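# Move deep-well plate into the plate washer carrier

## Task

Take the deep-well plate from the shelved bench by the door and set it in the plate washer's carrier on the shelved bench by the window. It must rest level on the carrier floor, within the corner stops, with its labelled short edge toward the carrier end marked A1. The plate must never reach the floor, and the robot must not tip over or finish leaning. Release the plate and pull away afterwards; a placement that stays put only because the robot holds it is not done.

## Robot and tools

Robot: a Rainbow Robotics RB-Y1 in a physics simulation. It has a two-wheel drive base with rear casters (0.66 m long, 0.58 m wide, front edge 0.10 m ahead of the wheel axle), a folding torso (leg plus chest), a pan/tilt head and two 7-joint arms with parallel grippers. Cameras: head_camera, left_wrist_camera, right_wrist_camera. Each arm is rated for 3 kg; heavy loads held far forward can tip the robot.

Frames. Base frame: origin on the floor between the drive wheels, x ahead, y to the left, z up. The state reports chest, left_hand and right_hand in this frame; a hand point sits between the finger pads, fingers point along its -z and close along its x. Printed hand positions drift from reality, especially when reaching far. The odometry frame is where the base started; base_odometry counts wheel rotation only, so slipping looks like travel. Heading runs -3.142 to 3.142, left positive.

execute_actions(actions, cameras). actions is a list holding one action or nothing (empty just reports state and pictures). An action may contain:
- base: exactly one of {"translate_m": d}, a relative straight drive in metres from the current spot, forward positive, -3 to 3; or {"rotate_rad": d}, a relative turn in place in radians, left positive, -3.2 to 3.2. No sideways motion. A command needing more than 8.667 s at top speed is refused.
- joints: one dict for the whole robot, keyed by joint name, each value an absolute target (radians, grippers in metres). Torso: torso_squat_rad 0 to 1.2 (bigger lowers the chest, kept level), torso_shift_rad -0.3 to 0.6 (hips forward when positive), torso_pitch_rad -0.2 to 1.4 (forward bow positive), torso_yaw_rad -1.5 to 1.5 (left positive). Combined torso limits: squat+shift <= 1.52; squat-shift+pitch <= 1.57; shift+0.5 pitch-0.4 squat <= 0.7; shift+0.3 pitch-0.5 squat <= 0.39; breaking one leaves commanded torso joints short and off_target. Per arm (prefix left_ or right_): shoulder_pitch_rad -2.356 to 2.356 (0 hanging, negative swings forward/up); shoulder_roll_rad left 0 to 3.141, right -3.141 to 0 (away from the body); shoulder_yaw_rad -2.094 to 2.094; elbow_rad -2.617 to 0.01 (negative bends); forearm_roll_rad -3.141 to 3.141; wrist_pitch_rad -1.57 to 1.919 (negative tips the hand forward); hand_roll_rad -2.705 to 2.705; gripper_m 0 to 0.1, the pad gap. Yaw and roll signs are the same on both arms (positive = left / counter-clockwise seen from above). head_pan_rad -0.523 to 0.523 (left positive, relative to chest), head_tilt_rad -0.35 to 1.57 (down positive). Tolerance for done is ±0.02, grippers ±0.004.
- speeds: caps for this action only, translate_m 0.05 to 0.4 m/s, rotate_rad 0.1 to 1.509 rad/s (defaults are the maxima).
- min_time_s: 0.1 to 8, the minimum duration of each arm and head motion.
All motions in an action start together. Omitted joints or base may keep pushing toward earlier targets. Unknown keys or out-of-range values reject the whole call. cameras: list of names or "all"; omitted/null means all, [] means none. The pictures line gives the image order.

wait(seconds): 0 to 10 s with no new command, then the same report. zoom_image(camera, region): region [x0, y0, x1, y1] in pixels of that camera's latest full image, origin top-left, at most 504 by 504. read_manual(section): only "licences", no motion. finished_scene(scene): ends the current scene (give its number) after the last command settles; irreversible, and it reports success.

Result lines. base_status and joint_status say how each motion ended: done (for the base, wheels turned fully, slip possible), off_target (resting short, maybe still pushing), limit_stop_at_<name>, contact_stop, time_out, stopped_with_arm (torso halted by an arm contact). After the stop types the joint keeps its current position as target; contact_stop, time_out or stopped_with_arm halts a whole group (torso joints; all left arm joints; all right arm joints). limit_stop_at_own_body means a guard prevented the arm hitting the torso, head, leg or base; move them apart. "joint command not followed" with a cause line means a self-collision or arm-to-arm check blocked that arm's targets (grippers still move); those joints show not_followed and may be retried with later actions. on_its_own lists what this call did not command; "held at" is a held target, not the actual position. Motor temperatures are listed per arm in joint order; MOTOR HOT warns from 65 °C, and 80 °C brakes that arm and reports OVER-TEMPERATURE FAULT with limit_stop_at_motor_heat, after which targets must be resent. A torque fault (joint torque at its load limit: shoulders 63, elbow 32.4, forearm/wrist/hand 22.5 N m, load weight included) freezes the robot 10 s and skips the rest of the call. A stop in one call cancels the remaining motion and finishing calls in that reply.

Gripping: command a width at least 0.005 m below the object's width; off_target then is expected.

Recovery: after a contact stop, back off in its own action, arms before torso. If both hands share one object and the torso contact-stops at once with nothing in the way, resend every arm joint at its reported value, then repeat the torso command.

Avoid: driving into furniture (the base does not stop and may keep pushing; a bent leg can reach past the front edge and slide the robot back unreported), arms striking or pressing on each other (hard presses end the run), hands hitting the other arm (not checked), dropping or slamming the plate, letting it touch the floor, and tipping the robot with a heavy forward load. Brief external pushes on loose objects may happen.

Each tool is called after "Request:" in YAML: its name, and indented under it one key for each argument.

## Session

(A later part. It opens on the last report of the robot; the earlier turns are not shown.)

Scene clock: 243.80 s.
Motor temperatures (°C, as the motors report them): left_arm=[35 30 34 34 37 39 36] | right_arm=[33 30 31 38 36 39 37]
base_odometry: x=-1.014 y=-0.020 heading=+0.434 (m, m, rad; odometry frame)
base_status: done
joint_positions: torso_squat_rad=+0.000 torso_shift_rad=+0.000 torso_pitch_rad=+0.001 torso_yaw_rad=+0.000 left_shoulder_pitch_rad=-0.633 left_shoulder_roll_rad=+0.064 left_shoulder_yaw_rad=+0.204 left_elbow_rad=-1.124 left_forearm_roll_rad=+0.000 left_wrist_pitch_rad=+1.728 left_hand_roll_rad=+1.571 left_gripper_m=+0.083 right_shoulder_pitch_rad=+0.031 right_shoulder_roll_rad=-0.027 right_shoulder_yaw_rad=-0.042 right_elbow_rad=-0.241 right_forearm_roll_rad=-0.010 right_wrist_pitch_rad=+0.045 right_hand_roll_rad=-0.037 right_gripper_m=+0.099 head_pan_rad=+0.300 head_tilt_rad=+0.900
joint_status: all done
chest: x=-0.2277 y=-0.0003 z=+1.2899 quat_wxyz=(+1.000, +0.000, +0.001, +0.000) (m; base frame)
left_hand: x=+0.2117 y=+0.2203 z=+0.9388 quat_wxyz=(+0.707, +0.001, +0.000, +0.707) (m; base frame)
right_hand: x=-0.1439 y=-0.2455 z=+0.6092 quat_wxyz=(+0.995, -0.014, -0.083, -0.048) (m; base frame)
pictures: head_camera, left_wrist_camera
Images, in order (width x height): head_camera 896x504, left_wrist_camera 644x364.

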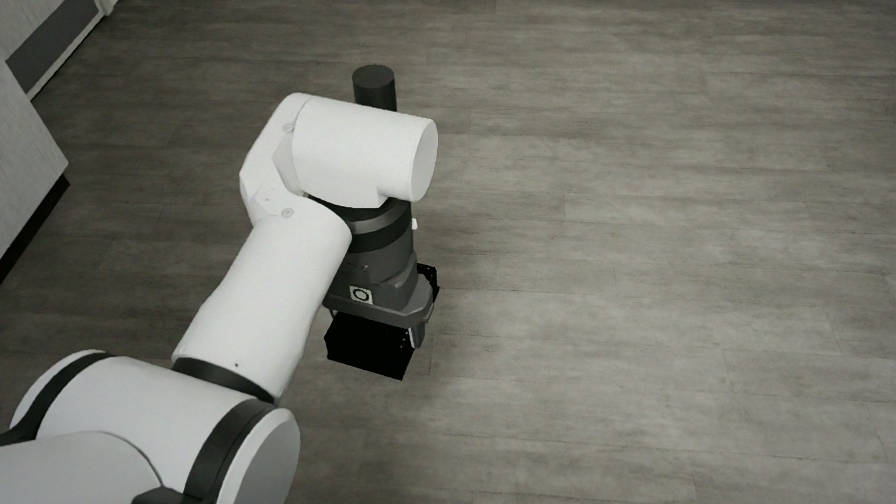

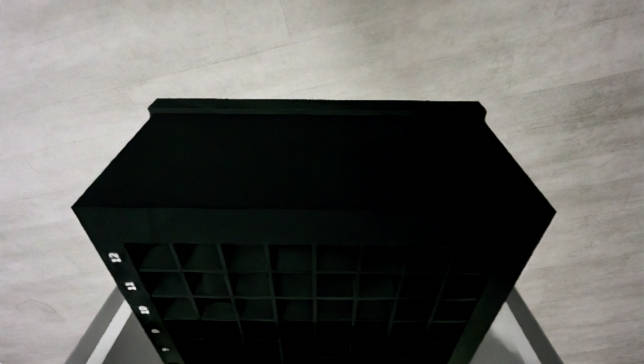

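Request:
execute_actions:
  actions:
    - {"base": {"rotate_rad": -2.926}, "joints": {"head_pan_rad": 0.0, "head_tilt_rad": 0.5}}
  cameras: ["head_camera"]

Scene clock: 253.60 s.
Motor temperatures (°C, as the motors report them): left_arm=[35 30 34 34 37 39 36] | right_arm=[33 30 31 38 36 39 37]
base_odometry: x=-1.014 y=-0.020 heading=-2.492 (m, m, rad; odometry frame)
base_status: done
joint_positions: torso_squat_rad=+0.000 torso_shift_rad=+0.000 torso_pitch_rad=+0.001 torso_yaw_rad=+0.000 left_shoulder_pitch_rad=-0.633 left_shoulder_roll_rad=+0.064 left_shoulder_yaw_rad=+0.204 left_elbow_rad=-1.124 left_forearm_roll_rad=+0.000 left_wrist_pitch_rad=+1.728 left_hand_roll_rad=+1.571 left_gripper_m=+0.083 right_shoulder_pitch_rad=+0.031 right_shoulder_roll_rad=-0.027 right_shoulder_yaw_rad=-0.042 right_elbow_rad=-0.241 right_forearm_roll_rad=-0.010 right_wrist_pitch_rad=+0.045 right_hand_roll_rad=-0.037 right_gripper_m=+0.099 head_pan_rad=+0.000 head_tilt_rad=+0.500
joint_status: all done
chest: x=-0.2278 y=-0.0004 z=+1.2899 quat_wxyz=(+1.000, +0.000, +0.001, +0.000) (m; base frame)
left_hand: x=+0.2116 y=+0.2202 z=+0.9388 quat_wxyz=(+0.707, +0.001, +0.000, +0.707) (m; base frame)
right_hand: x=-0.1440 y=-0.2455 z=+0.6092 quat_wxyz=(+0.995, -0.014, -0.083, -0.048) (m; base frame)
pictures: head_camera
Images, in order (width x height): head_camera 896x504.

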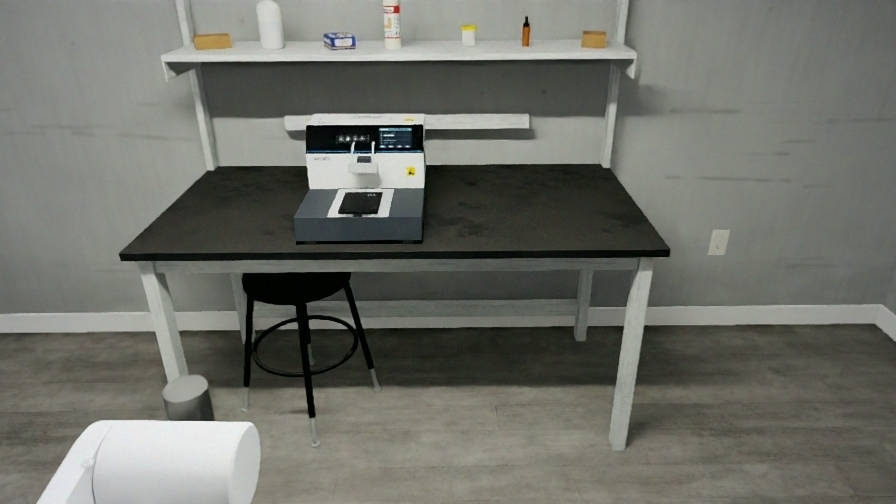

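Request:
zoom_image:
  camera: "head_camera"
  region: [290, 130, 440, 250]

Region (290, 130, 440, 250) of head_camera's 896x504 image, scaled by 3.360, with more detail than that image has; it fills the top 403 rows of this view, and the rest is white.

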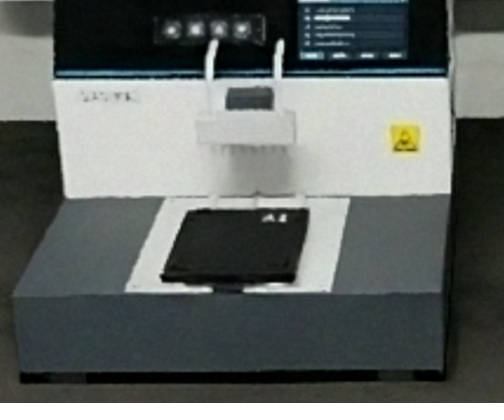

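Request:
execute_actions:
  actions:
    - {"base": {"translate_m": 1.05}, "joints": {"head_pan_rad": 0.15, "head_tilt_rad": 0.8, "torso_yaw_rad": 0.09, "left_hand_roll_rad": 1.481}}
  cameras: ["head_camera", "left_wrist_camera"]

Scene clock: 270.60 s.
Motor temperatures (°C, as the motors report them): left_arm=[35 30 34 34 37 39 36] | right_arm=[33 30 31 38 36 39 37]
base_odometry: x=-1.850 y=-0.655 heading=-2.492 (m, m, rad; odometry frame)
base_status: done
joint_positions: torso_squat_rad=+0.000 torso_shift_rad=+0.000 torso_pitch_rad=+0.001 torso_yaw_rad=+0.090 left_shoulder_pitch_rad=-0.633 left_shoulder_roll_rad=+0.064 left_shoulder_yaw_rad=+0.204 left_elbow_rad=-1.124 left_forearm_roll_rad=+0.000 left_wrist_pitch_rad=+1.728 left_hand_roll_rad=+1.481 left_gripper_m=+0.083 right_shoulder_pitch_rad=+0.031 right_shoulder_roll_rad=-0.027 right_shoulder_yaw_rad=-0.042 right_elbow_rad=-0.241 right_forearm_roll_rad=-0.010 right_wrist_pitch_rad=+0.045 right_hand_roll_rad=-0.037 right_gripper_m=+0.099 head_pan_rad=+0.150 head_tilt_rad=+0.800
joint_status: all done
chest: x=-0.2277 y=-0.0004 z=+1.2899 quat_wxyz=(+0.999, +0.000, +0.001, +0.045) (m; base frame)
left_hand: x=+0.1901 y=+0.2589 z=+0.9388 quat_wxyz=(+0.707, +0.001, +0.000, +0.707) (m; base frame)
right_hand: x=-0.1222 y=-0.2369 z=+0.6091 quat_wxyz=(+0.996, -0.010, -0.084, -0.003) (m; base frame)
pictures: head_camera, left_wrist_camera
Images, in order (width x height): head_camera 896x504, left_wrist_camera 644x364.

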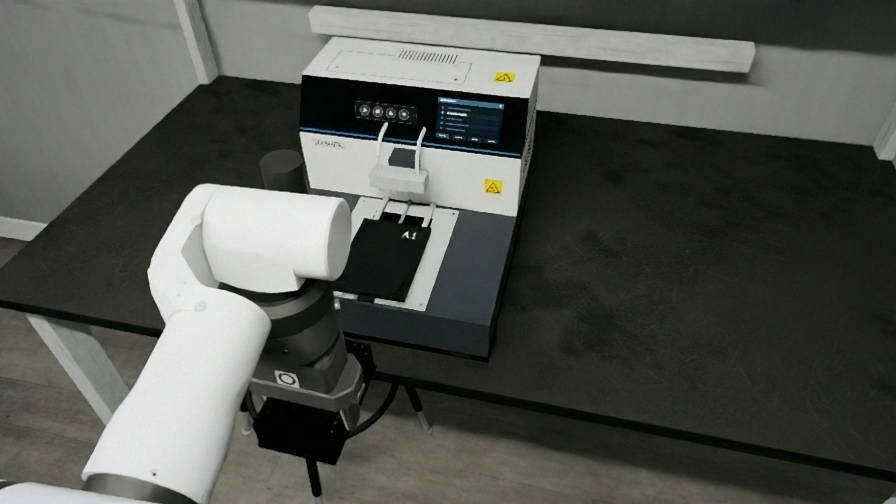

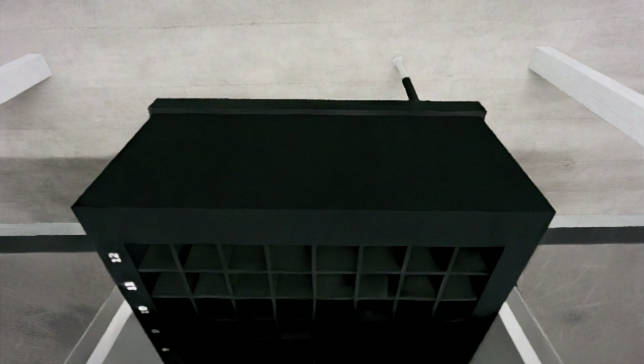

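Request:
zoom_image:
  camera: "head_camera"
  region: [320, 130, 500, 320]

Region (320, 130, 500, 320) of head_camera's 896x504 image, scaled by 2.653, with more detail than that image has; it fills the left 477 columns of this view, and the rest is white.

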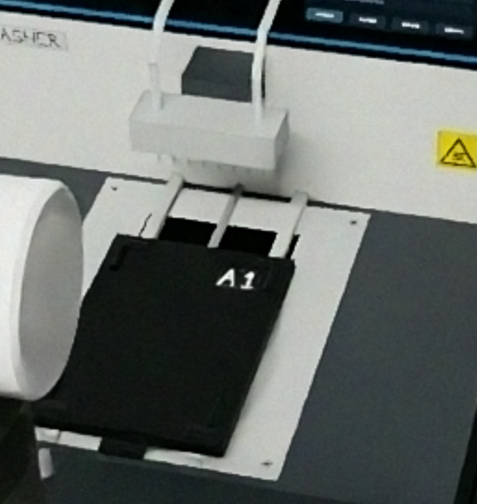

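Request:
execute_actions:
  actions:
    - {"base": {"translate_m": 0.27}, "joints": {"head_pan_rad": 0.3, "head_tilt_rad": 0.95, "torso_yaw_rad": 0.15, "left_hand_roll_rad": 1.443, "torso_squat_rad": 0.15}}
  cameras: ["head_camera", "left_wrist_camera"]

Scene clock: 296.33 s.
Motor temperatures (°C, as the motors report them): left_arm=[35 30 34 34 37 39 36] | right_arm=[33 30 31 38 36 39 37]
base_odometry: x=-2.065 y=-0.818 heading=-2.493 (m, m, rad; odometry frame)
base_status: done
joint_positions: torso_squat_rad=+0.150 torso_shift_rad=+0.000 torso_pitch_rad=+0.001 torso_yaw_rad=+0.150 left_shoulder_pitch_rad=-0.633 left_shoulder_roll_rad=+0.064 left_shoulder_yaw_rad=+0.204 left_elbow_rad=-1.124 left_forearm_roll_rad=+0.000 left_wrist_pitch_rad=+1.728 left_hand_roll_rad=+1.443 left_gripper_m=+0.083 right_shoulder_pitch_rad=+0.031 right_shoulder_roll_rad=-0.027 right_shoulder_yaw_rad=-0.042 right_elbow_rad=-0.241 right_forearm_roll_rad=-0.010 right_wrist_pitch_rad=+0.045 right_hand_roll_rad=-0.037 right_gripper_m=+0.099 head_pan_rad=+0.300 head_tilt_rad=+0.950
joint_status: all done
chest: x=-0.2276 y=-0.0004 z=+1.2821 quat_wxyz=(+0.997, +0.000, +0.001, +0.075) (m; base frame)
left_hand: x=+0.1738 y=+0.2834 z=+0.9309 quat_wxyz=(+0.699, +0.001, +0.000, +0.715) (m; base frame)
right_hand: x=-0.1081 y=-0.2301 z=+0.6013 quat_wxyz=(+0.996, -0.007, -0.084, +0.027) (m; base frame)
pictures: head_camera, left_wrist_camera
Images, in order (width x height): head_camera 896x504, left_wrist_camera 644x364.

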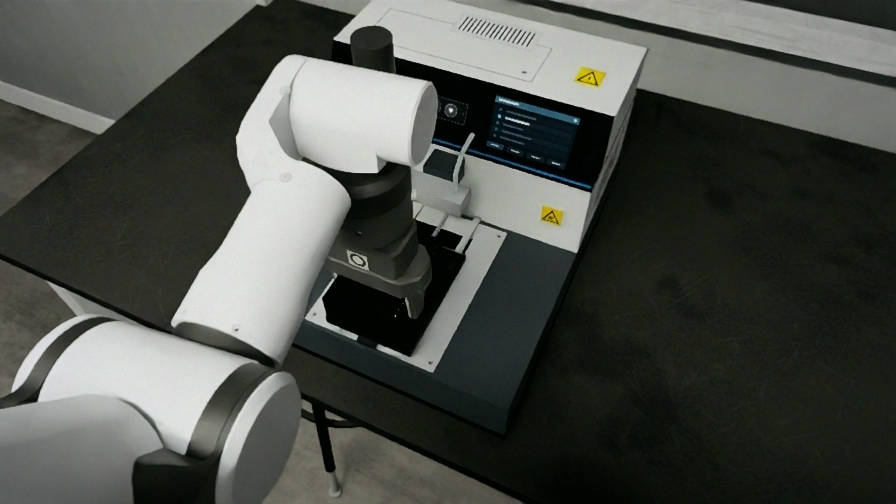

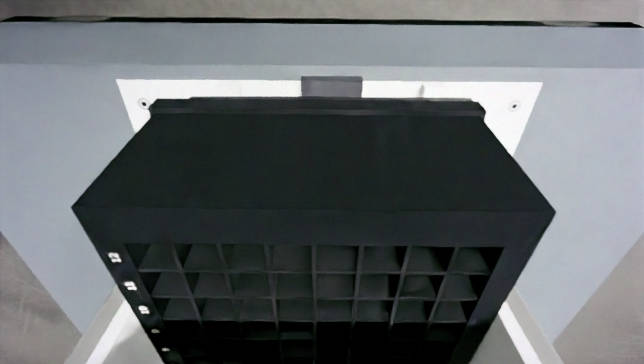

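Request:
execute_actions:
  actions:
    - {"base": {"translate_m": 0.047}, "joints": {"torso_yaw_rad": 0.163, "left_hand_roll_rad": 1.43, "torso_squat_rad": 0.3}}
  cameras: ["head_camera", "left_wrist_camera"]

Scene clock: 305.07 s.
Motor temperatures (°C, as the motors report them): left_arm=[35 30 34 34 37 39 36] | right_arm=[33 30 31 38 36 39 37]
base_odometry: x=-2.103 y=-0.846 heading=-2.493 (m, m, rad; odometry frame)
base_status: done
joint_positions: torso_squat_rad=+0.300 torso_shift_rad=+0.000 torso_pitch_rad=+0.001 torso_yaw_rad=+0.163 left_shoulder_pitch_rad=-0.633 left_shoulder_roll_rad=+0.064 left_shoulder_yaw_rad=+0.204 left_elbow_rad=-1.124 left_forearm_roll_rad=+0.000 left_wrist_pitch_rad=+1.728 left_hand_roll_rad=+1.430 left_gripper_m=+0.083 right_shoulder_pitch_rad=+0.031 right_shoulder_roll_rad=-0.027 right_shoulder_yaw_rad=-0.042 right_elbow_rad=-0.241 right_forearm_roll_rad=-0.010 right_wrist_pitch_rad=+0.045 right_hand_roll_rad=-0.037 right_gripper_m=+0.099 head_pan_rad=+0.300 head_tilt_rad=+0.950
joint_status: all done
chest: x=-0.2277 y=-0.0004 z=+1.2587 quat_wxyz=(+0.997, +0.000, +0.000, +0.081) (m; base frame)
left_hand: x=+0.1701 y=+0.2886 z=+0.9076 quat_wxyz=(+0.699, +0.001, +0.000, +0.715) (m; base frame)
right_hand: x=-0.1051 y=-0.2285 z=+0.5779 quat_wxyz=(+0.996, -0.007, -0.084, +0.033) (m; base frame)
pictures: head_camera, left_wrist_camera
Images, in order (width x height): head_camera 896x504, left_wrist_camera 644x364.

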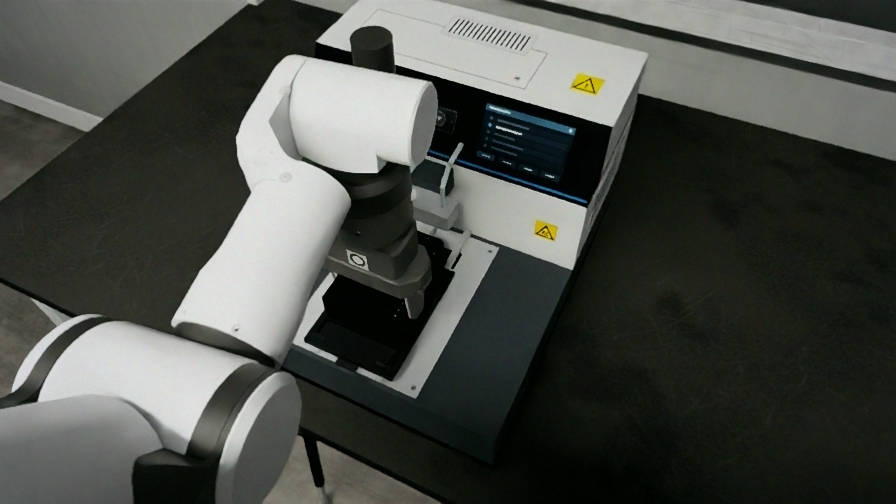

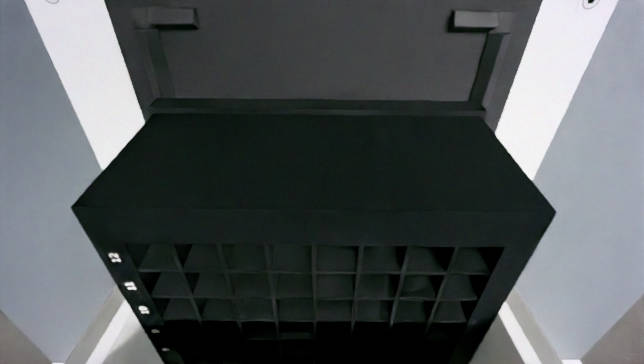

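Request:
zoom_image:
  camera: "left_wrist_camera"
  region: [90, 0, 560, 140]

Region (90, 0, 560, 140) of left_wrist_camera's 644x364 image, scaled by 1.072, with more detail than that image has; it fills the top 150 rows of this view, and the rest is white.

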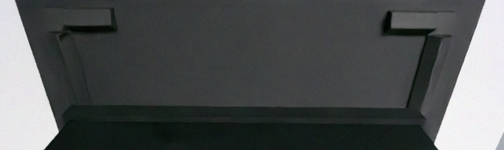

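Request:
zoom_image:
  camera: "left_wrist_camera"
  region: [100, 0, 260, 120]

Request:
zoom_image:
  camera: "left_wrist_camera"
  region: [400, 0, 560, 120]

Region (100, 0, 260, 120) of left_wrist_camera's 644x364 image, scaled by 3.150, with more detail than that image has; it fills the top 378 rows of this view, and the rest is white.

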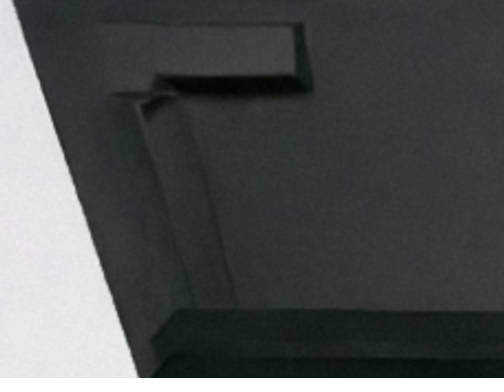

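Region (400, 0, 560, 120) of left_wrist_camera's 644x364 image, scaled by 3.150, with more detail than that image has; it fills the top 378 rows of this view, and the rest is white.

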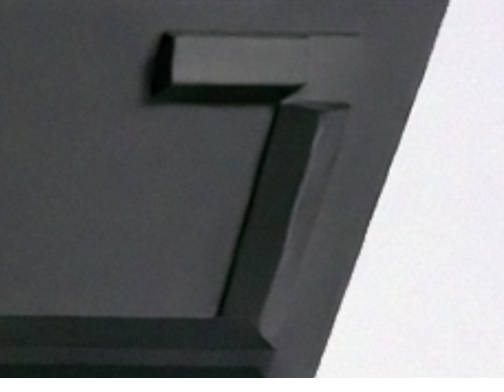

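Request:
execute_actions:
  actions:
    - {"base": {"translate_m": -0.012}, "joints": {"torso_yaw_rad": 0.1665, "left_hand_roll_rad": 1.4265}}
  cameras: ["left_wrist_camera"]

Scene clock: 331.13 s.
Motor temperatures (°C, as the motors report them): left_arm=[35 30 34 34 37 39 36] | right_arm=[33 30 31 38 36 39 37]
base_odometry: x=-2.093 y=-0.839 heading=-2.494 (m, m, rad; odometry frame)
base_status: done
joint_positions: torso_squat_rad=+0.300 torso_shift_rad=+0.000 torso_pitch_rad=+0.001 torso_yaw_rad=+0.166 left_shoulder_pitch_rad=-0.633 left_shoulder_roll_rad=+0.064 left_shoulder_yaw_rad=+0.204 left_elbow_rad=-1.124 left_forearm_roll_rad=+0.000 left_wrist_pitch_rad=+1.728 left_hand_roll_rad=+1.427 left_gripper_m=+0.083 right_shoulder_pitch_rad=+0.031 right_shoulder_roll_rad=-0.027 right_shoulder_yaw_rad=-0.042 right_elbow_rad=-0.241 right_forearm_roll_rad=-0.010 right_wrist_pitch_rad=+0.045 right_hand_roll_rad=-0.037 right_gripper_m=+0.099 head_pan_rad=+0.300 head_tilt_rad=+0.950
joint_status: all done
chest: x=-0.2277 y=-0.0004 z=+1.2587 quat_wxyz=(+0.997, +0.000, +0.000, +0.083) (m; base frame)
left_hand: x=+0.1691 y=+0.2900 z=+0.9076 quat_wxyz=(+0.699, +0.001, +0.000, +0.715) (m; base frame)
right_hand: x=-0.1044 y=-0.2281 z=+0.5779 quat_wxyz=(+0.996, -0.007, -0.084, +0.035) (m; base frame)
pictures: left_wrist_camera
Images, in order (width x height): left_wrist_camera 644x364.

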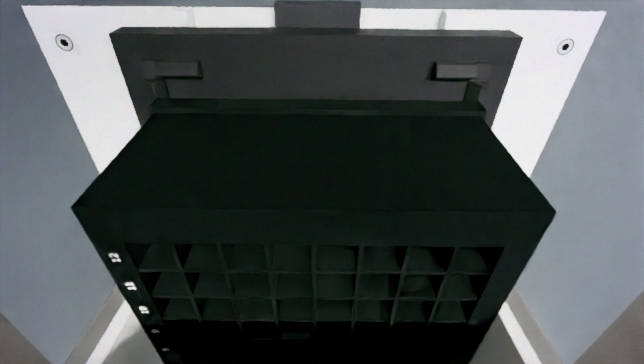

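Request:
zoom_image:
  camera: "left_wrist_camera"
  region: [100, 20, 240, 125]

Request:
zoom_image:
  camera: "left_wrist_camera"
  region: [400, 20, 540, 125]

Region (100, 20, 240, 125) of left_wrist_camera's 644x364 image, scaled by 3.600, with more detail than that image has; it fills the top 378 rows of this view, and the rest is white.

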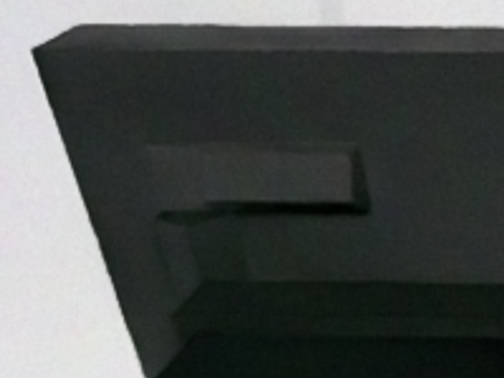

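Region (400, 20, 540, 125) of left_wrist_camera's 644x364 image, scaled by 3.600, with more detail than that image has; it fills the top 378 rows of this view, and the rest is white.

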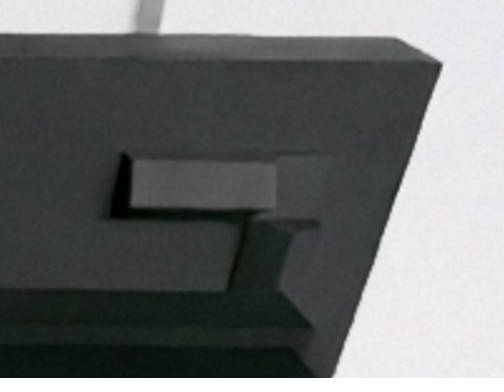

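Request:
execute_actions:
  actions:
    - {"joints": {"torso_squat_rad": 0.333}}
  cameras: ["left_wrist_camera", "head_camera"]

Scene clock: 339.20 s.
Motor temperatures (°C, as the motors report them): left_arm=[35 30 34 34 37 39 36] | right_arm=[33 30 31 38 36 39 37]
base_odometry: x=-2.093 y=-0.839 heading=-2.494 (m, m, rad; odometry frame)
base_status: not commanded
joint_positions: torso_squat_rad=+0.333 torso_shift_rad=+0.000 torso_pitch_rad=+0.001 torso_yaw_rad=+0.166 left_shoulder_pitch_rad=-0.633 left_shoulder_roll_rad=+0.064 left_shoulder_yaw_rad=+0.204 left_elbow_rad=-1.124 left_forearm_roll_rad=+0.000 left_wrist_pitch_rad=+1.728 left_hand_roll_rad=+1.427 left_gripper_m=+0.083 right_shoulder_pitch_rad=+0.031 right_shoulder_roll_rad=-0.027 right_shoulder_yaw_rad=-0.042 right_elbow_rad=-0.241 right_forearm_roll_rad=-0.010 right_wrist_pitch_rad=+0.045 right_hand_roll_rad=-0.037 right_gripper_m=+0.099 head_pan_rad=+0.300 head_tilt_rad=+0.950
joint_status: all done
chest: x=-0.2278 y=-0.0004 z=+1.2515 quat_wxyz=(+0.997, +0.000, +0.000, +0.083) (m; base frame)
left_hand: x=+0.1690 y=+0.2900 z=+0.9004 quat_wxyz=(+0.699, +0.001, +0.000, +0.715) (m; base frame)
right_hand: x=-0.1044 y=-0.2281 z=+0.5707 quat_wxyz=(+0.996, -0.007, -0.084, +0.035) (m; base frame)
pictures: head_camera, left_wrist_camera
Images, in order (width x height): head_camera 896x504, left_wrist_camera 644x364.

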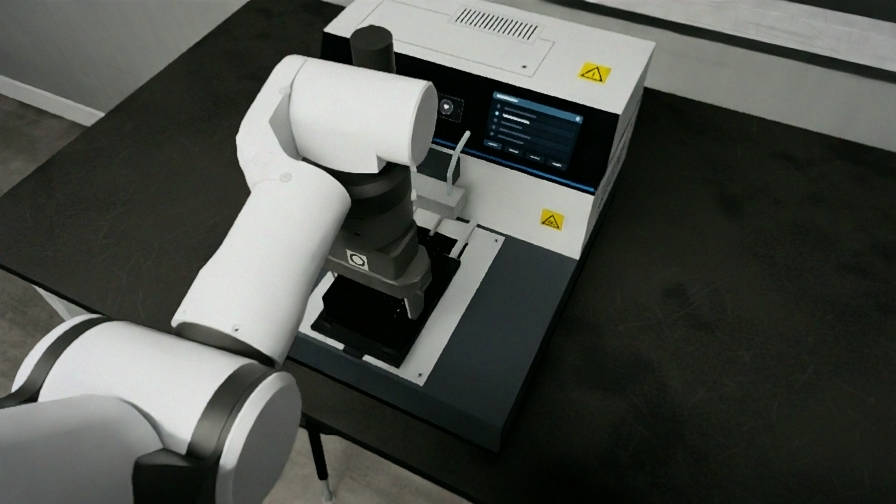

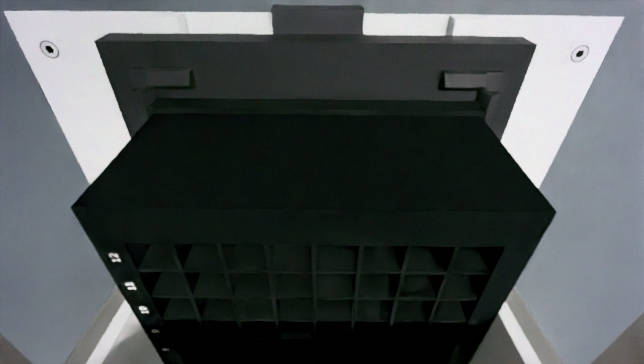

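Request:
zoom_image:
  camera: "left_wrist_camera"
  region: [90, 30, 230, 135]

Request:
zoom_image:
  camera: "left_wrist_camera"
  region: [410, 30, 550, 135]

Request:
zoom_image:
  camera: "head_camera"
  region: [300, 200, 500, 390]

Region (90, 30, 230, 135) of left_wrist_camera's 644x364 image, scaled by 3.600, with more detail than that image has; it fills the top 378 rows of this view, and the rest is white.

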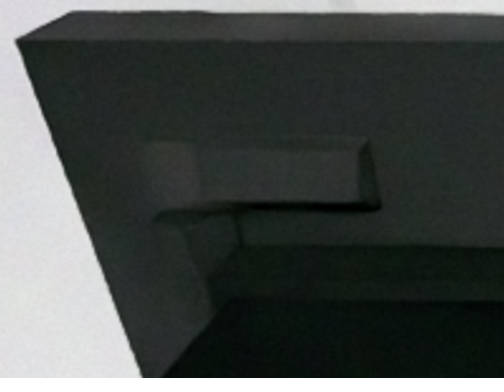

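Region (410, 30, 550, 135) of left_wrist_camera's 644x364 image, scaled by 3.600, with more detail than that image has; it fills the top 378 rows of this view, and the rest is white.

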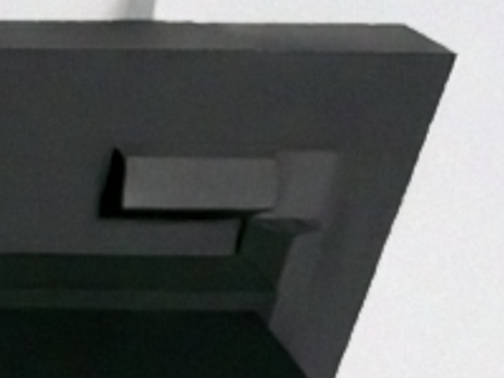

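Region (300, 200, 500, 390) of head_camera's 896x504 image, scaled by 2.520, with more detail than that image has; it fills the top 479 rows of this view, and the rest is white.

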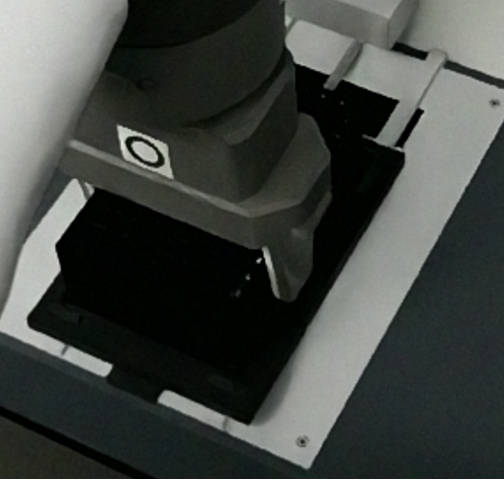

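Request:
execute_actions:
  actions:
    - {"joints": {"torso_squat_rad": 0.356}}
  cameras: ["left_wrist_camera", "head_camera"]

Scene clock: 347.20 s.
Motor temperatures (°C, as the motors report them): left_arm=[35 30 34 34 37 39 36] | right_arm=[33 30 31 38 36 39 37]
base_odometry: x=-2.093 y=-0.839 heading=-2.494 (m, m, rad; odometry frame)
base_status: not commanded
joint_positions: torso_squat_rad=+0.356 torso_shift_rad=-0.001 torso_pitch_rad=+0.000 torso_yaw_rad=+0.167 left_shoulder_pitch_rad=-0.634 left_shoulder_roll_rad=+0.065 left_shoulder_yaw_rad=+0.204 left_elbow_rad=-1.125 left_forearm_roll_rad=+0.000 left_wrist_pitch_rad=+1.729 left_hand_roll_rad=+1.427 left_gripper_m=+0.083 right_shoulder_pitch_rad=+0.031 right_shoulder_roll_rad=-0.027 right_shoulder_yaw_rad=-0.042 right_elbow_rad=-0.241 right_forearm_roll_rad=-0.010 right_wrist_pitch_rad=+0.045 right_hand_roll_rad=-0.037 right_gripper_m=+0.099 head_pan_rad=+0.300 head_tilt_rad=+0.950
joint_status: all done
chest: x=-0.2283 y=-0.0005 z=+1.2460 quat_wxyz=(+0.997, +0.000, +0.000, +0.083) (m; base frame)
left_hand: x=+0.1695 y=+0.2903 z=+0.8964 quat_wxyz=(+0.699, +0.000, -0.001, +0.715) (m; base frame)
right_hand: x=-0.1043 y=-0.2280 z=+0.5653 quat_wxyz=(+0.996, -0.006, -0.085, +0.035) (m; base frame)
pictures: head_camera, left_wrist_camera
Images, in order (width x height): head_camera 896x504, left_wrist_camera 644x364.

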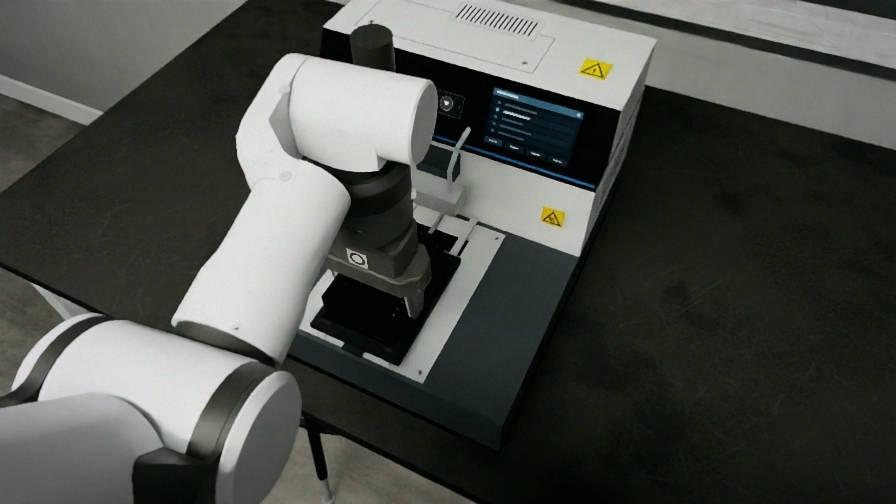

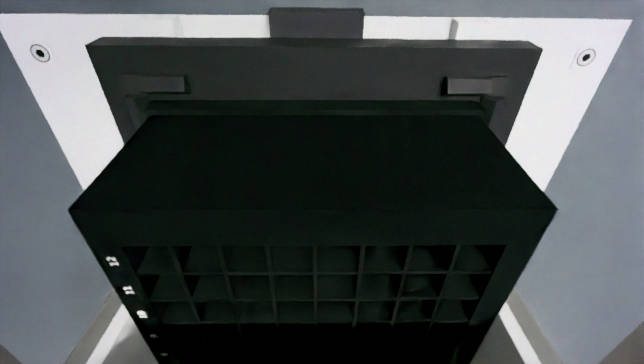

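Request:
zoom_image:
  camera: "left_wrist_camera"
  region: [80, 35, 220, 140]

Request:
zoom_image:
  camera: "left_wrist_camera"
  region: [415, 35, 555, 140]

Region (80, 35, 220, 140) of left_wrist_camera's 644x364 image, scaled by 3.600, with more detail than that image has; it fills the top 378 rows of this view, and the rest is white.

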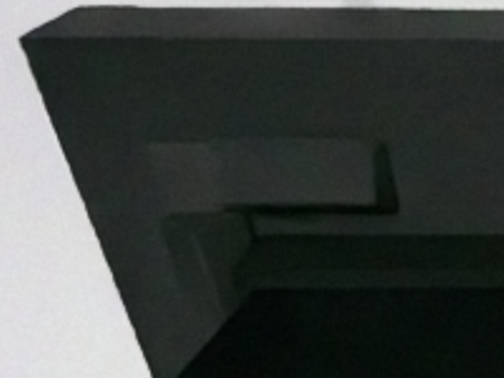

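Region (415, 35, 555, 140) of left_wrist_camera's 644x364 image, scaled by 3.600, with more detail than that image has; it fills the top 378 rows of this view, and the rest is white.

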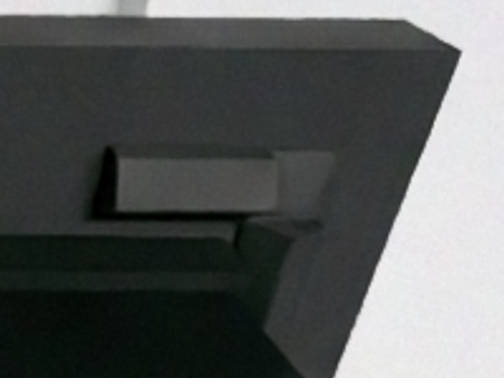

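Request:
execute_actions:
  actions:
    - {"joints": {"left_gripper_m": 0.1}}
  cameras: ["left_wrist_camera"]

Request:
execute_actions:
  actions:
    - {"joints": {"torso_squat_rad": 0.0}}
  cameras: ["left_wrist_camera", "head_camera"]

Scene clock: 355.50 s.
Motor temperatures (°C, as the motors report them): left_arm=[35 30 34 34 37 39 36] | right_arm=[33 30 31 38 36 39 37]
base_odometry: x=-2.093 y=-0.839 heading=-2.494 (m, m, rad; odometry frame)
base_status: not commanded
joint_positions: torso_squat_rad=+0.356 torso_shift_rad=+0.000 torso_pitch_rad=+0.001 torso_yaw_rad=+0.167 left_shoulder_pitch_rad=-0.633 left_shoulder_roll_rad=+0.064 left_shoulder_yaw_rad=+0.204 left_elbow_rad=-1.124 left_forearm_roll_rad=+0.000 left_wrist_pitch_rad=+1.728 left_hand_roll_rad=+1.427 left_gripper_m=+0.100 right_shoulder_pitch_rad=+0.031 right_shoulder_roll_rad=-0.027 right_shoulder_yaw_rad=-0.042 right_elbow_rad=-0.241 right_forearm_roll_rad=-0.010 right_wrist_pitch_rad=+0.045 right_hand_roll_rad=-0.037 right_gripper_m=+0.099 head_pan_rad=+0.300 head_tilt_rad=+0.950
joint_status: all done
chest: x=-0.2278 y=-0.0004 z=+1.2460 quat_wxyz=(+0.997, +0.000, +0.000, +0.083) (m; base frame)
left_hand: x=+0.1693 y=+0.2902 z=+0.8954 quat_wxyz=(+0.699, +0.001, +0.000, +0.715) (m; base frame)
right_hand: x=-0.1043 y=-0.2281 z=+0.5652 quat_wxyz=(+0.996, -0.006, -0.084, +0.035) (m; base frame)
pictures: left_wrist_camera
Images, in order (width x height): left_wrist_camera 644x364.

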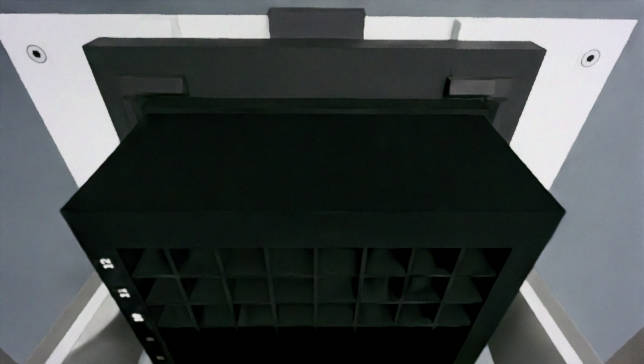

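Scene clock: 357.47 s.
Motor temperatures (°C, as the motors report them): left_arm=[35 30 34 34 37 39 36] | right_arm=[33 30 31 38 36 39 37]
base_odometry: x=-2.093 y=-0.839 heading=-2.494 (m, m, rad; odometry frame)
base_status: not commanded
joint_positions: torso_squat_rad=+0.000 torso_shift_rad=+0.000 torso_pitch_rad=+0.001 torso_yaw_rad=+0.167 left_shoulder_pitch_rad=-0.633 left_shoulder_roll_rad=+0.064 left_shoulder_yaw_rad=+0.204 left_elbow_rad=-1.124 left_forearm_roll_rad=+0.000 left_wrist_pitch_rad=+1.728 left_hand_roll_rad=+1.427 left_gripper_m=+0.100 right_shoulder_pitch_rad=+0.031 right_shoulder_roll_rad=-0.027 right_shoulder_yaw_rad=-0.042 right_elbow_rad=-0.241 right_forearm_roll_rad=-0.010 right_wrist_pitch_rad=+0.045 right_hand_roll_rad=-0.037 right_gripper_m=+0.099 head_pan_rad=+0.300 head_tilt_rad=+0.950
joint_status: all done
chest: x=-0.2276 y=-0.0004 z=+1.2899 quat_wxyz=(+0.997, +0.000, +0.001, +0.083) (m; base frame)
left_hand: x=+0.1693 y=+0.2902 z=+0.9391 quat_wxyz=(+0.699, +0.001, +0.000, +0.715) (m; base frame)
right_hand: x=-0.1044 y=-0.2281 z=+0.6091 quat_wxyz=(+0.996, -0.006, -0.084, +0.035) (m; base frame)
pictures: head_camera, left_wrist_camera
Images, in order (width x height): head_camera 896x504, left_wrist_camera 644x364.

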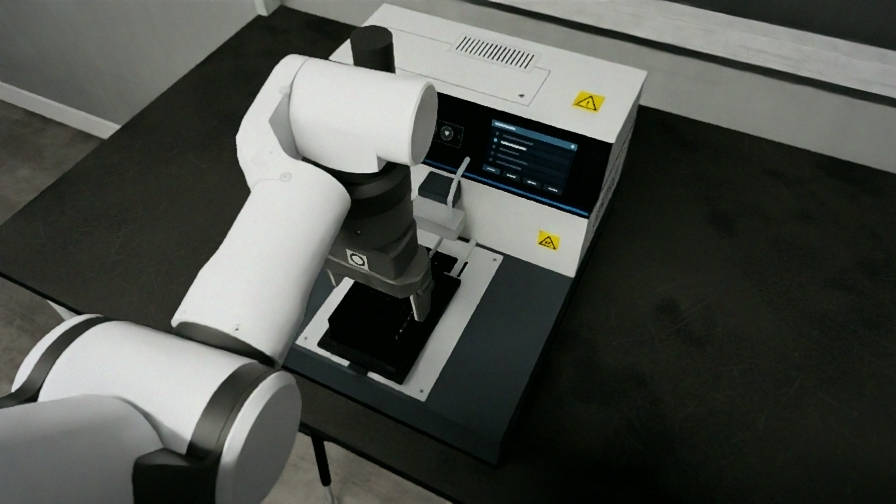

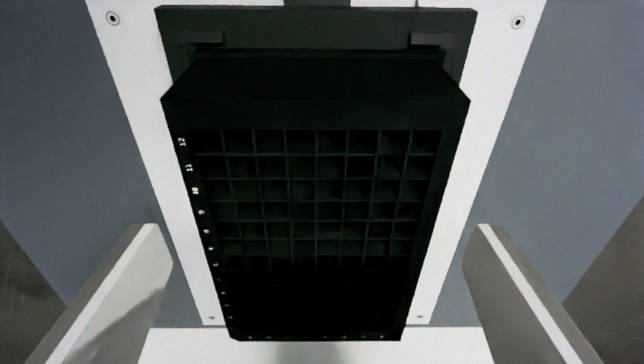

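Request:
execute_actions:
  actions:
    - {"base": {"translate_m": -0.4}, "joints": {"head_pan_rad": 0.05, "head_tilt_rad": 0.75, "torso_yaw_rad": 0.3}}
  cameras: ["head_camera", "left_wrist_camera"]

Scene clock: 365.03 s.
Motor temperatures (°C, as the motors report them): left_arm=[35 30 34 34 37 39 36] | right_arm=[33 30 31 38 36 39 37]
base_odometry: x=-1.774 y=-0.598 heading=-2.495 (m, m, rad; odometry frame)
base_status: done
joint_positions: torso_squat_rad=+0.000 torso_shift_rad=+0.000 torso_pitch_rad=+0.001 torso_yaw_rad=+0.300 left_shoulder_pitch_rad=-0.633 left_shoulder_roll_rad=+0.064 left_shoulder_yaw_rad=+0.204 left_elbow_rad=-1.124 left_forearm_roll_rad=+0.000 left_wrist_pitch_rad=+1.728 left_hand_roll_rad=+1.427 left_gripper_m=+0.100 right_shoulder_pitch_rad=+0.031 right_shoulder_roll_rad=-0.027 right_shoulder_yaw_rad=-0.042 right_elbow_rad=-0.241 right_forearm_roll_rad=-0.010 right_wrist_pitch_rad=+0.045 right_hand_roll_rad=-0.037 right_gripper_m=+0.099 head_pan_rad=+0.050 head_tilt_rad=+0.750
joint_status: all done
chest: x=-0.2277 y=-0.0004 z=+1.2899 quat_wxyz=(+0.989, +0.000, +0.000, +0.149) (m; base frame)
left_hand: x=+0.1270 y=+0.3404 z=+0.9391 quat_wxyz=(+0.650, +0.001, +0.000, +0.760) (m; base frame)
right_hand: x=-0.0751 y=-0.2095 z=+0.6091 quat_wxyz=(+0.991, -0.001, -0.085, +0.101) (m; base frame)
pictures: head_camera, left_wrist_camera
Images, in order (width x height): head_camera 896x504, left_wrist_camera 644x364.

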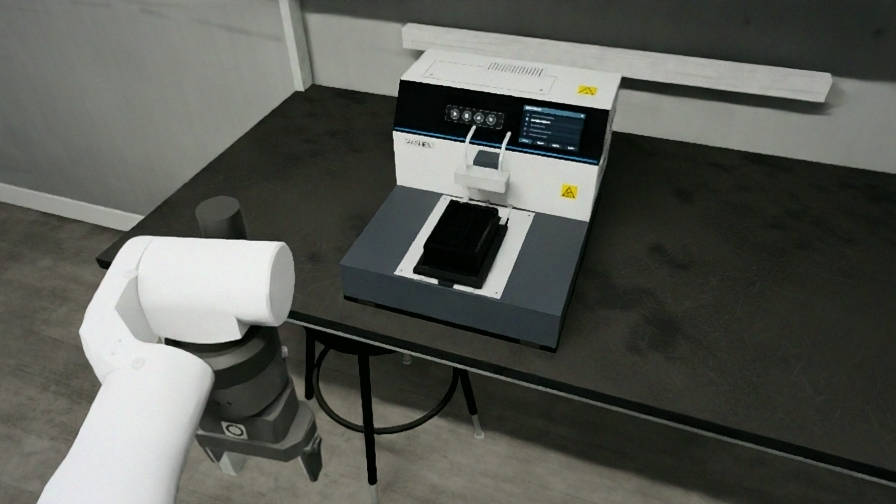

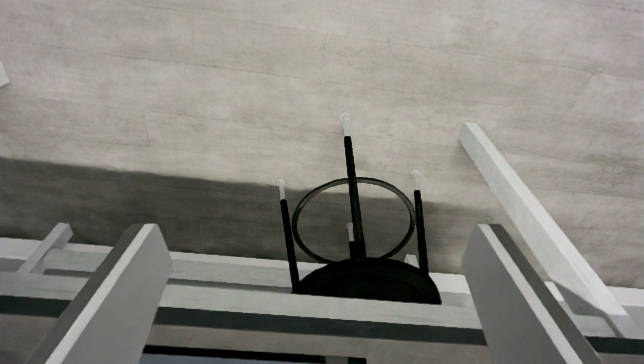

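Request:
zoom_image:
  camera: "head_camera"
  region: [390, 180, 540, 305]

Region (390, 180, 540, 305) of head_camera's 896x504 image, scaled by 3.360, with more detail than that image has.

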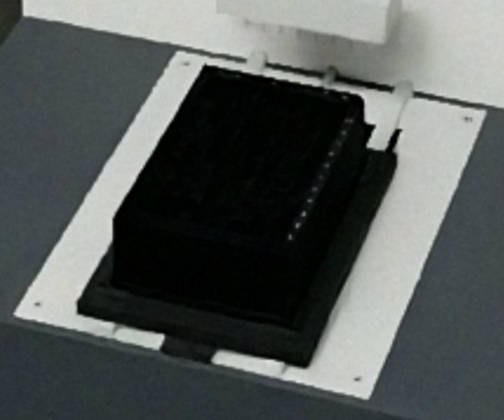

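Request:
zoom_image:
  camera: "head_camera"
  region: [465, 195, 525, 255]

Region (465, 195, 525, 255) of head_camera's 896x504 image, scaled by 8.400, with more detail than that image has.

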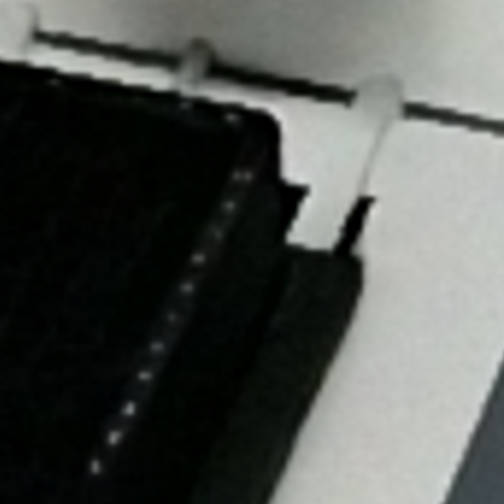

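Request:
execute_actions:
  actions:
    - {"base": {"translate_m": 0.415}, "joints": {"torso_yaw_rad": 0.22, "left_hand_roll_rad": -0.2, "head_pan_rad": 0.3, "head_tilt_rad": 0.95}}
  cameras: ["head_camera", "left_wrist_camera"]

Scene clock: 384.87 s.
Motor temperatures (°C, as the motors report them): left_arm=[35 30 34 34 37 39 36] | right_arm=[33 30 31 38 36 39 37]
base_odometry: x=-2.105 y=-0.848 heading=-2.495 (m, m, rad; odometry frame)
base_status: done
joint_positions: torso_squat_rad=+0.000 torso_shift_rad=+0.000 torso_pitch_rad=+0.001 torso_yaw_rad=+0.220 left_shoulder_pitch_rad=-0.633 left_shoulder_roll_rad=+0.064 left_shoulder_yaw_rad=+0.204 left_elbow_rad=-1.124 left_forearm_roll_rad=+0.000 left_wrist_pitch_rad=+1.728 left_hand_roll_rad=-0.200 left_gripper_m=+0.100 right_shoulder_pitch_rad=+0.031 right_shoulder_roll_rad=-0.027 right_shoulder_yaw_rad=-0.042 right_elbow_rad=-0.241 right_forearm_roll_rad=-0.010 right_wrist_pitch_rad=+0.045 right_hand_roll_rad=-0.037 right_gripper_m=+0.099 head_pan_rad=+0.300 head_tilt_rad=+0.950
joint_status: all done
chest: x=-0.2277 y=-0.0004 z=+1.2899 quat_wxyz=(+0.994, +0.000, +0.001, +0.110) (m; base frame)
left_hand: x=+0.1531 y=+0.3108 z=+0.9389 quat_wxyz=(+1.000, +0.000, +0.001, +0.010) (m; base frame)
right_hand: x=-0.0923 y=-0.2211 z=+0.6091 quat_wxyz=(+0.995, -0.004, -0.084, +0.062) (m; base frame)
pictures: head_camera, left_wrist_camera
Images, in order (width x height): head_camera 896x504, left_wrist_camera 644x364.

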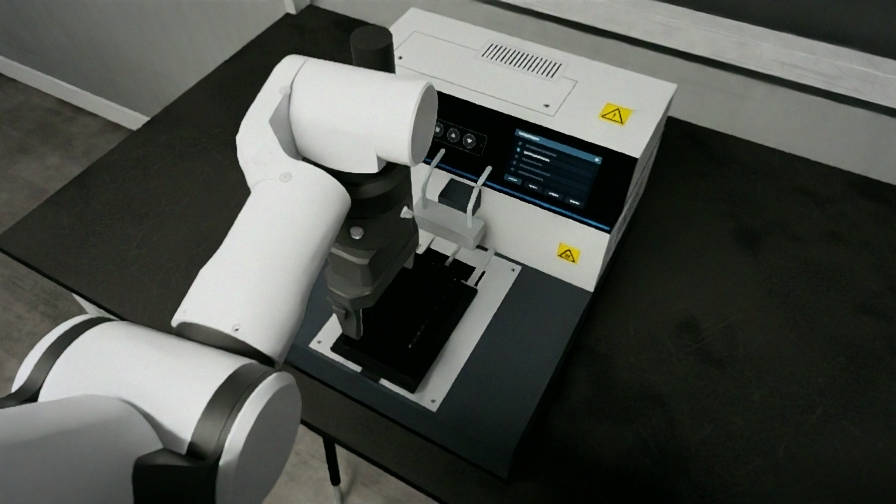

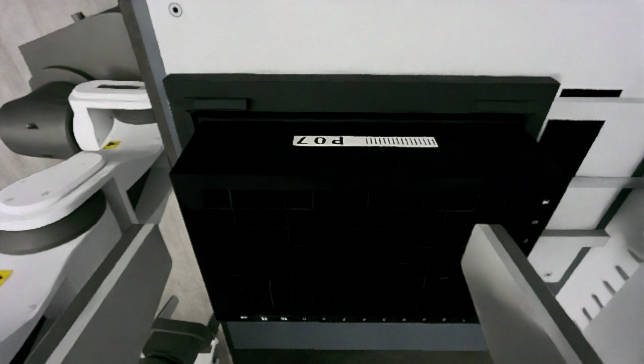

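Request:
zoom_image:
  camera: "left_wrist_camera"
  region: [440, 65, 580, 170]

Request:
zoom_image:
  camera: "left_wrist_camera"
  region: [155, 65, 295, 170]

Region (440, 65, 580, 170) of left_wrist_camera's 644x364 image, scaled by 3.600, with more detail than that image has; it fills the top 378 rows of this view, and the rest is white.

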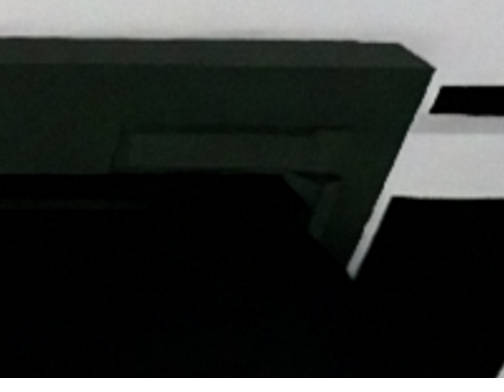

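Region (155, 65, 295, 170) of left_wrist_camera's 644x364 image, scaled by 3.600, with more detail than that image has; it fills the top 378 rows of this view, and the rest is white.

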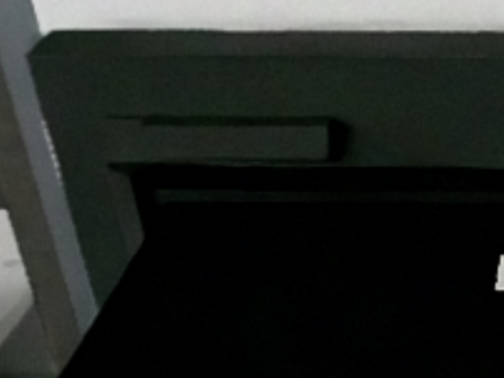

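Request:
execute_actions:
  actions:
    - {"base": {"translate_m": -0.5}, "joints": {"head_pan_rad": 0.0, "head_tilt_rad": 0.75}}
  cameras: ["head_camera"]

Scene clock: 393.33 s.
Motor temperatures (°C, as the motors report them): left_arm=[35 30 34 34 37 39 36] | right_arm=[33 30 31 38 36 39 37]
base_odometry: x=-1.706 y=-0.547 heading=-2.496 (m, m, rad; odometry frame)
base_status: done
joint_positions: torso_squat_rad=+0.000 torso_shift_rad=+0.000 torso_pitch_rad=+0.001 torso_yaw_rad=+0.220 left_shoulder_pitch_rad=-0.633 left_shoulder_roll_rad=+0.064 left_shoulder_yaw_rad=+0.204 left_elbow_rad=-1.124 left_forearm_roll_rad=+0.000 left_wrist_pitch_rad=+1.728 left_hand_roll_rad=-0.200 left_gripper_m=+0.100 right_shoulder_pitch_rad=+0.031 right_shoulder_roll_rad=-0.027 right_shoulder_yaw_rad=-0.042 right_elbow_rad=-0.241 right_forearm_roll_rad=-0.010 right_wrist_pitch_rad=+0.045 right_hand_roll_rad=-0.037 right_gripper_m=+0.099 head_pan_rad=+0.000 head_tilt_rad=+0.750
joint_status: all done
chest: x=-0.2277 y=-0.0004 z=+1.2899 quat_wxyz=(+0.994, +0.000, +0.000, +0.110) (m; base frame)
left_hand: x=+0.1530 y=+0.3108 z=+0.9390 quat_wxyz=(+1.000, +0.000, +0.001, +0.010) (m; base frame)
right_hand: x=-0.0924 y=-0.2211 z=+0.6091 quat_wxyz=(+0.995, -0.004, -0.084, +0.062) (m; base frame)
pictures: head_camera
Images, in order (width x height): head_camera 896x504.

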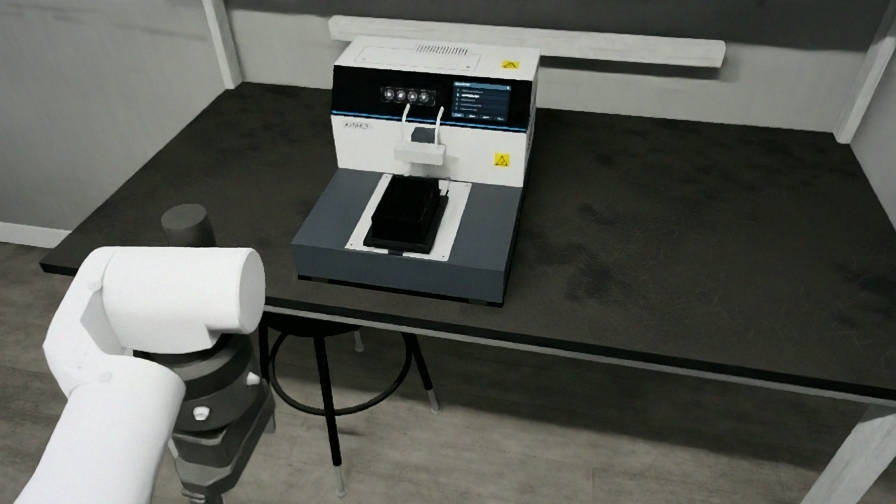

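Request:
finished_scene:
  scene: 1

The scene is finished: the task was done.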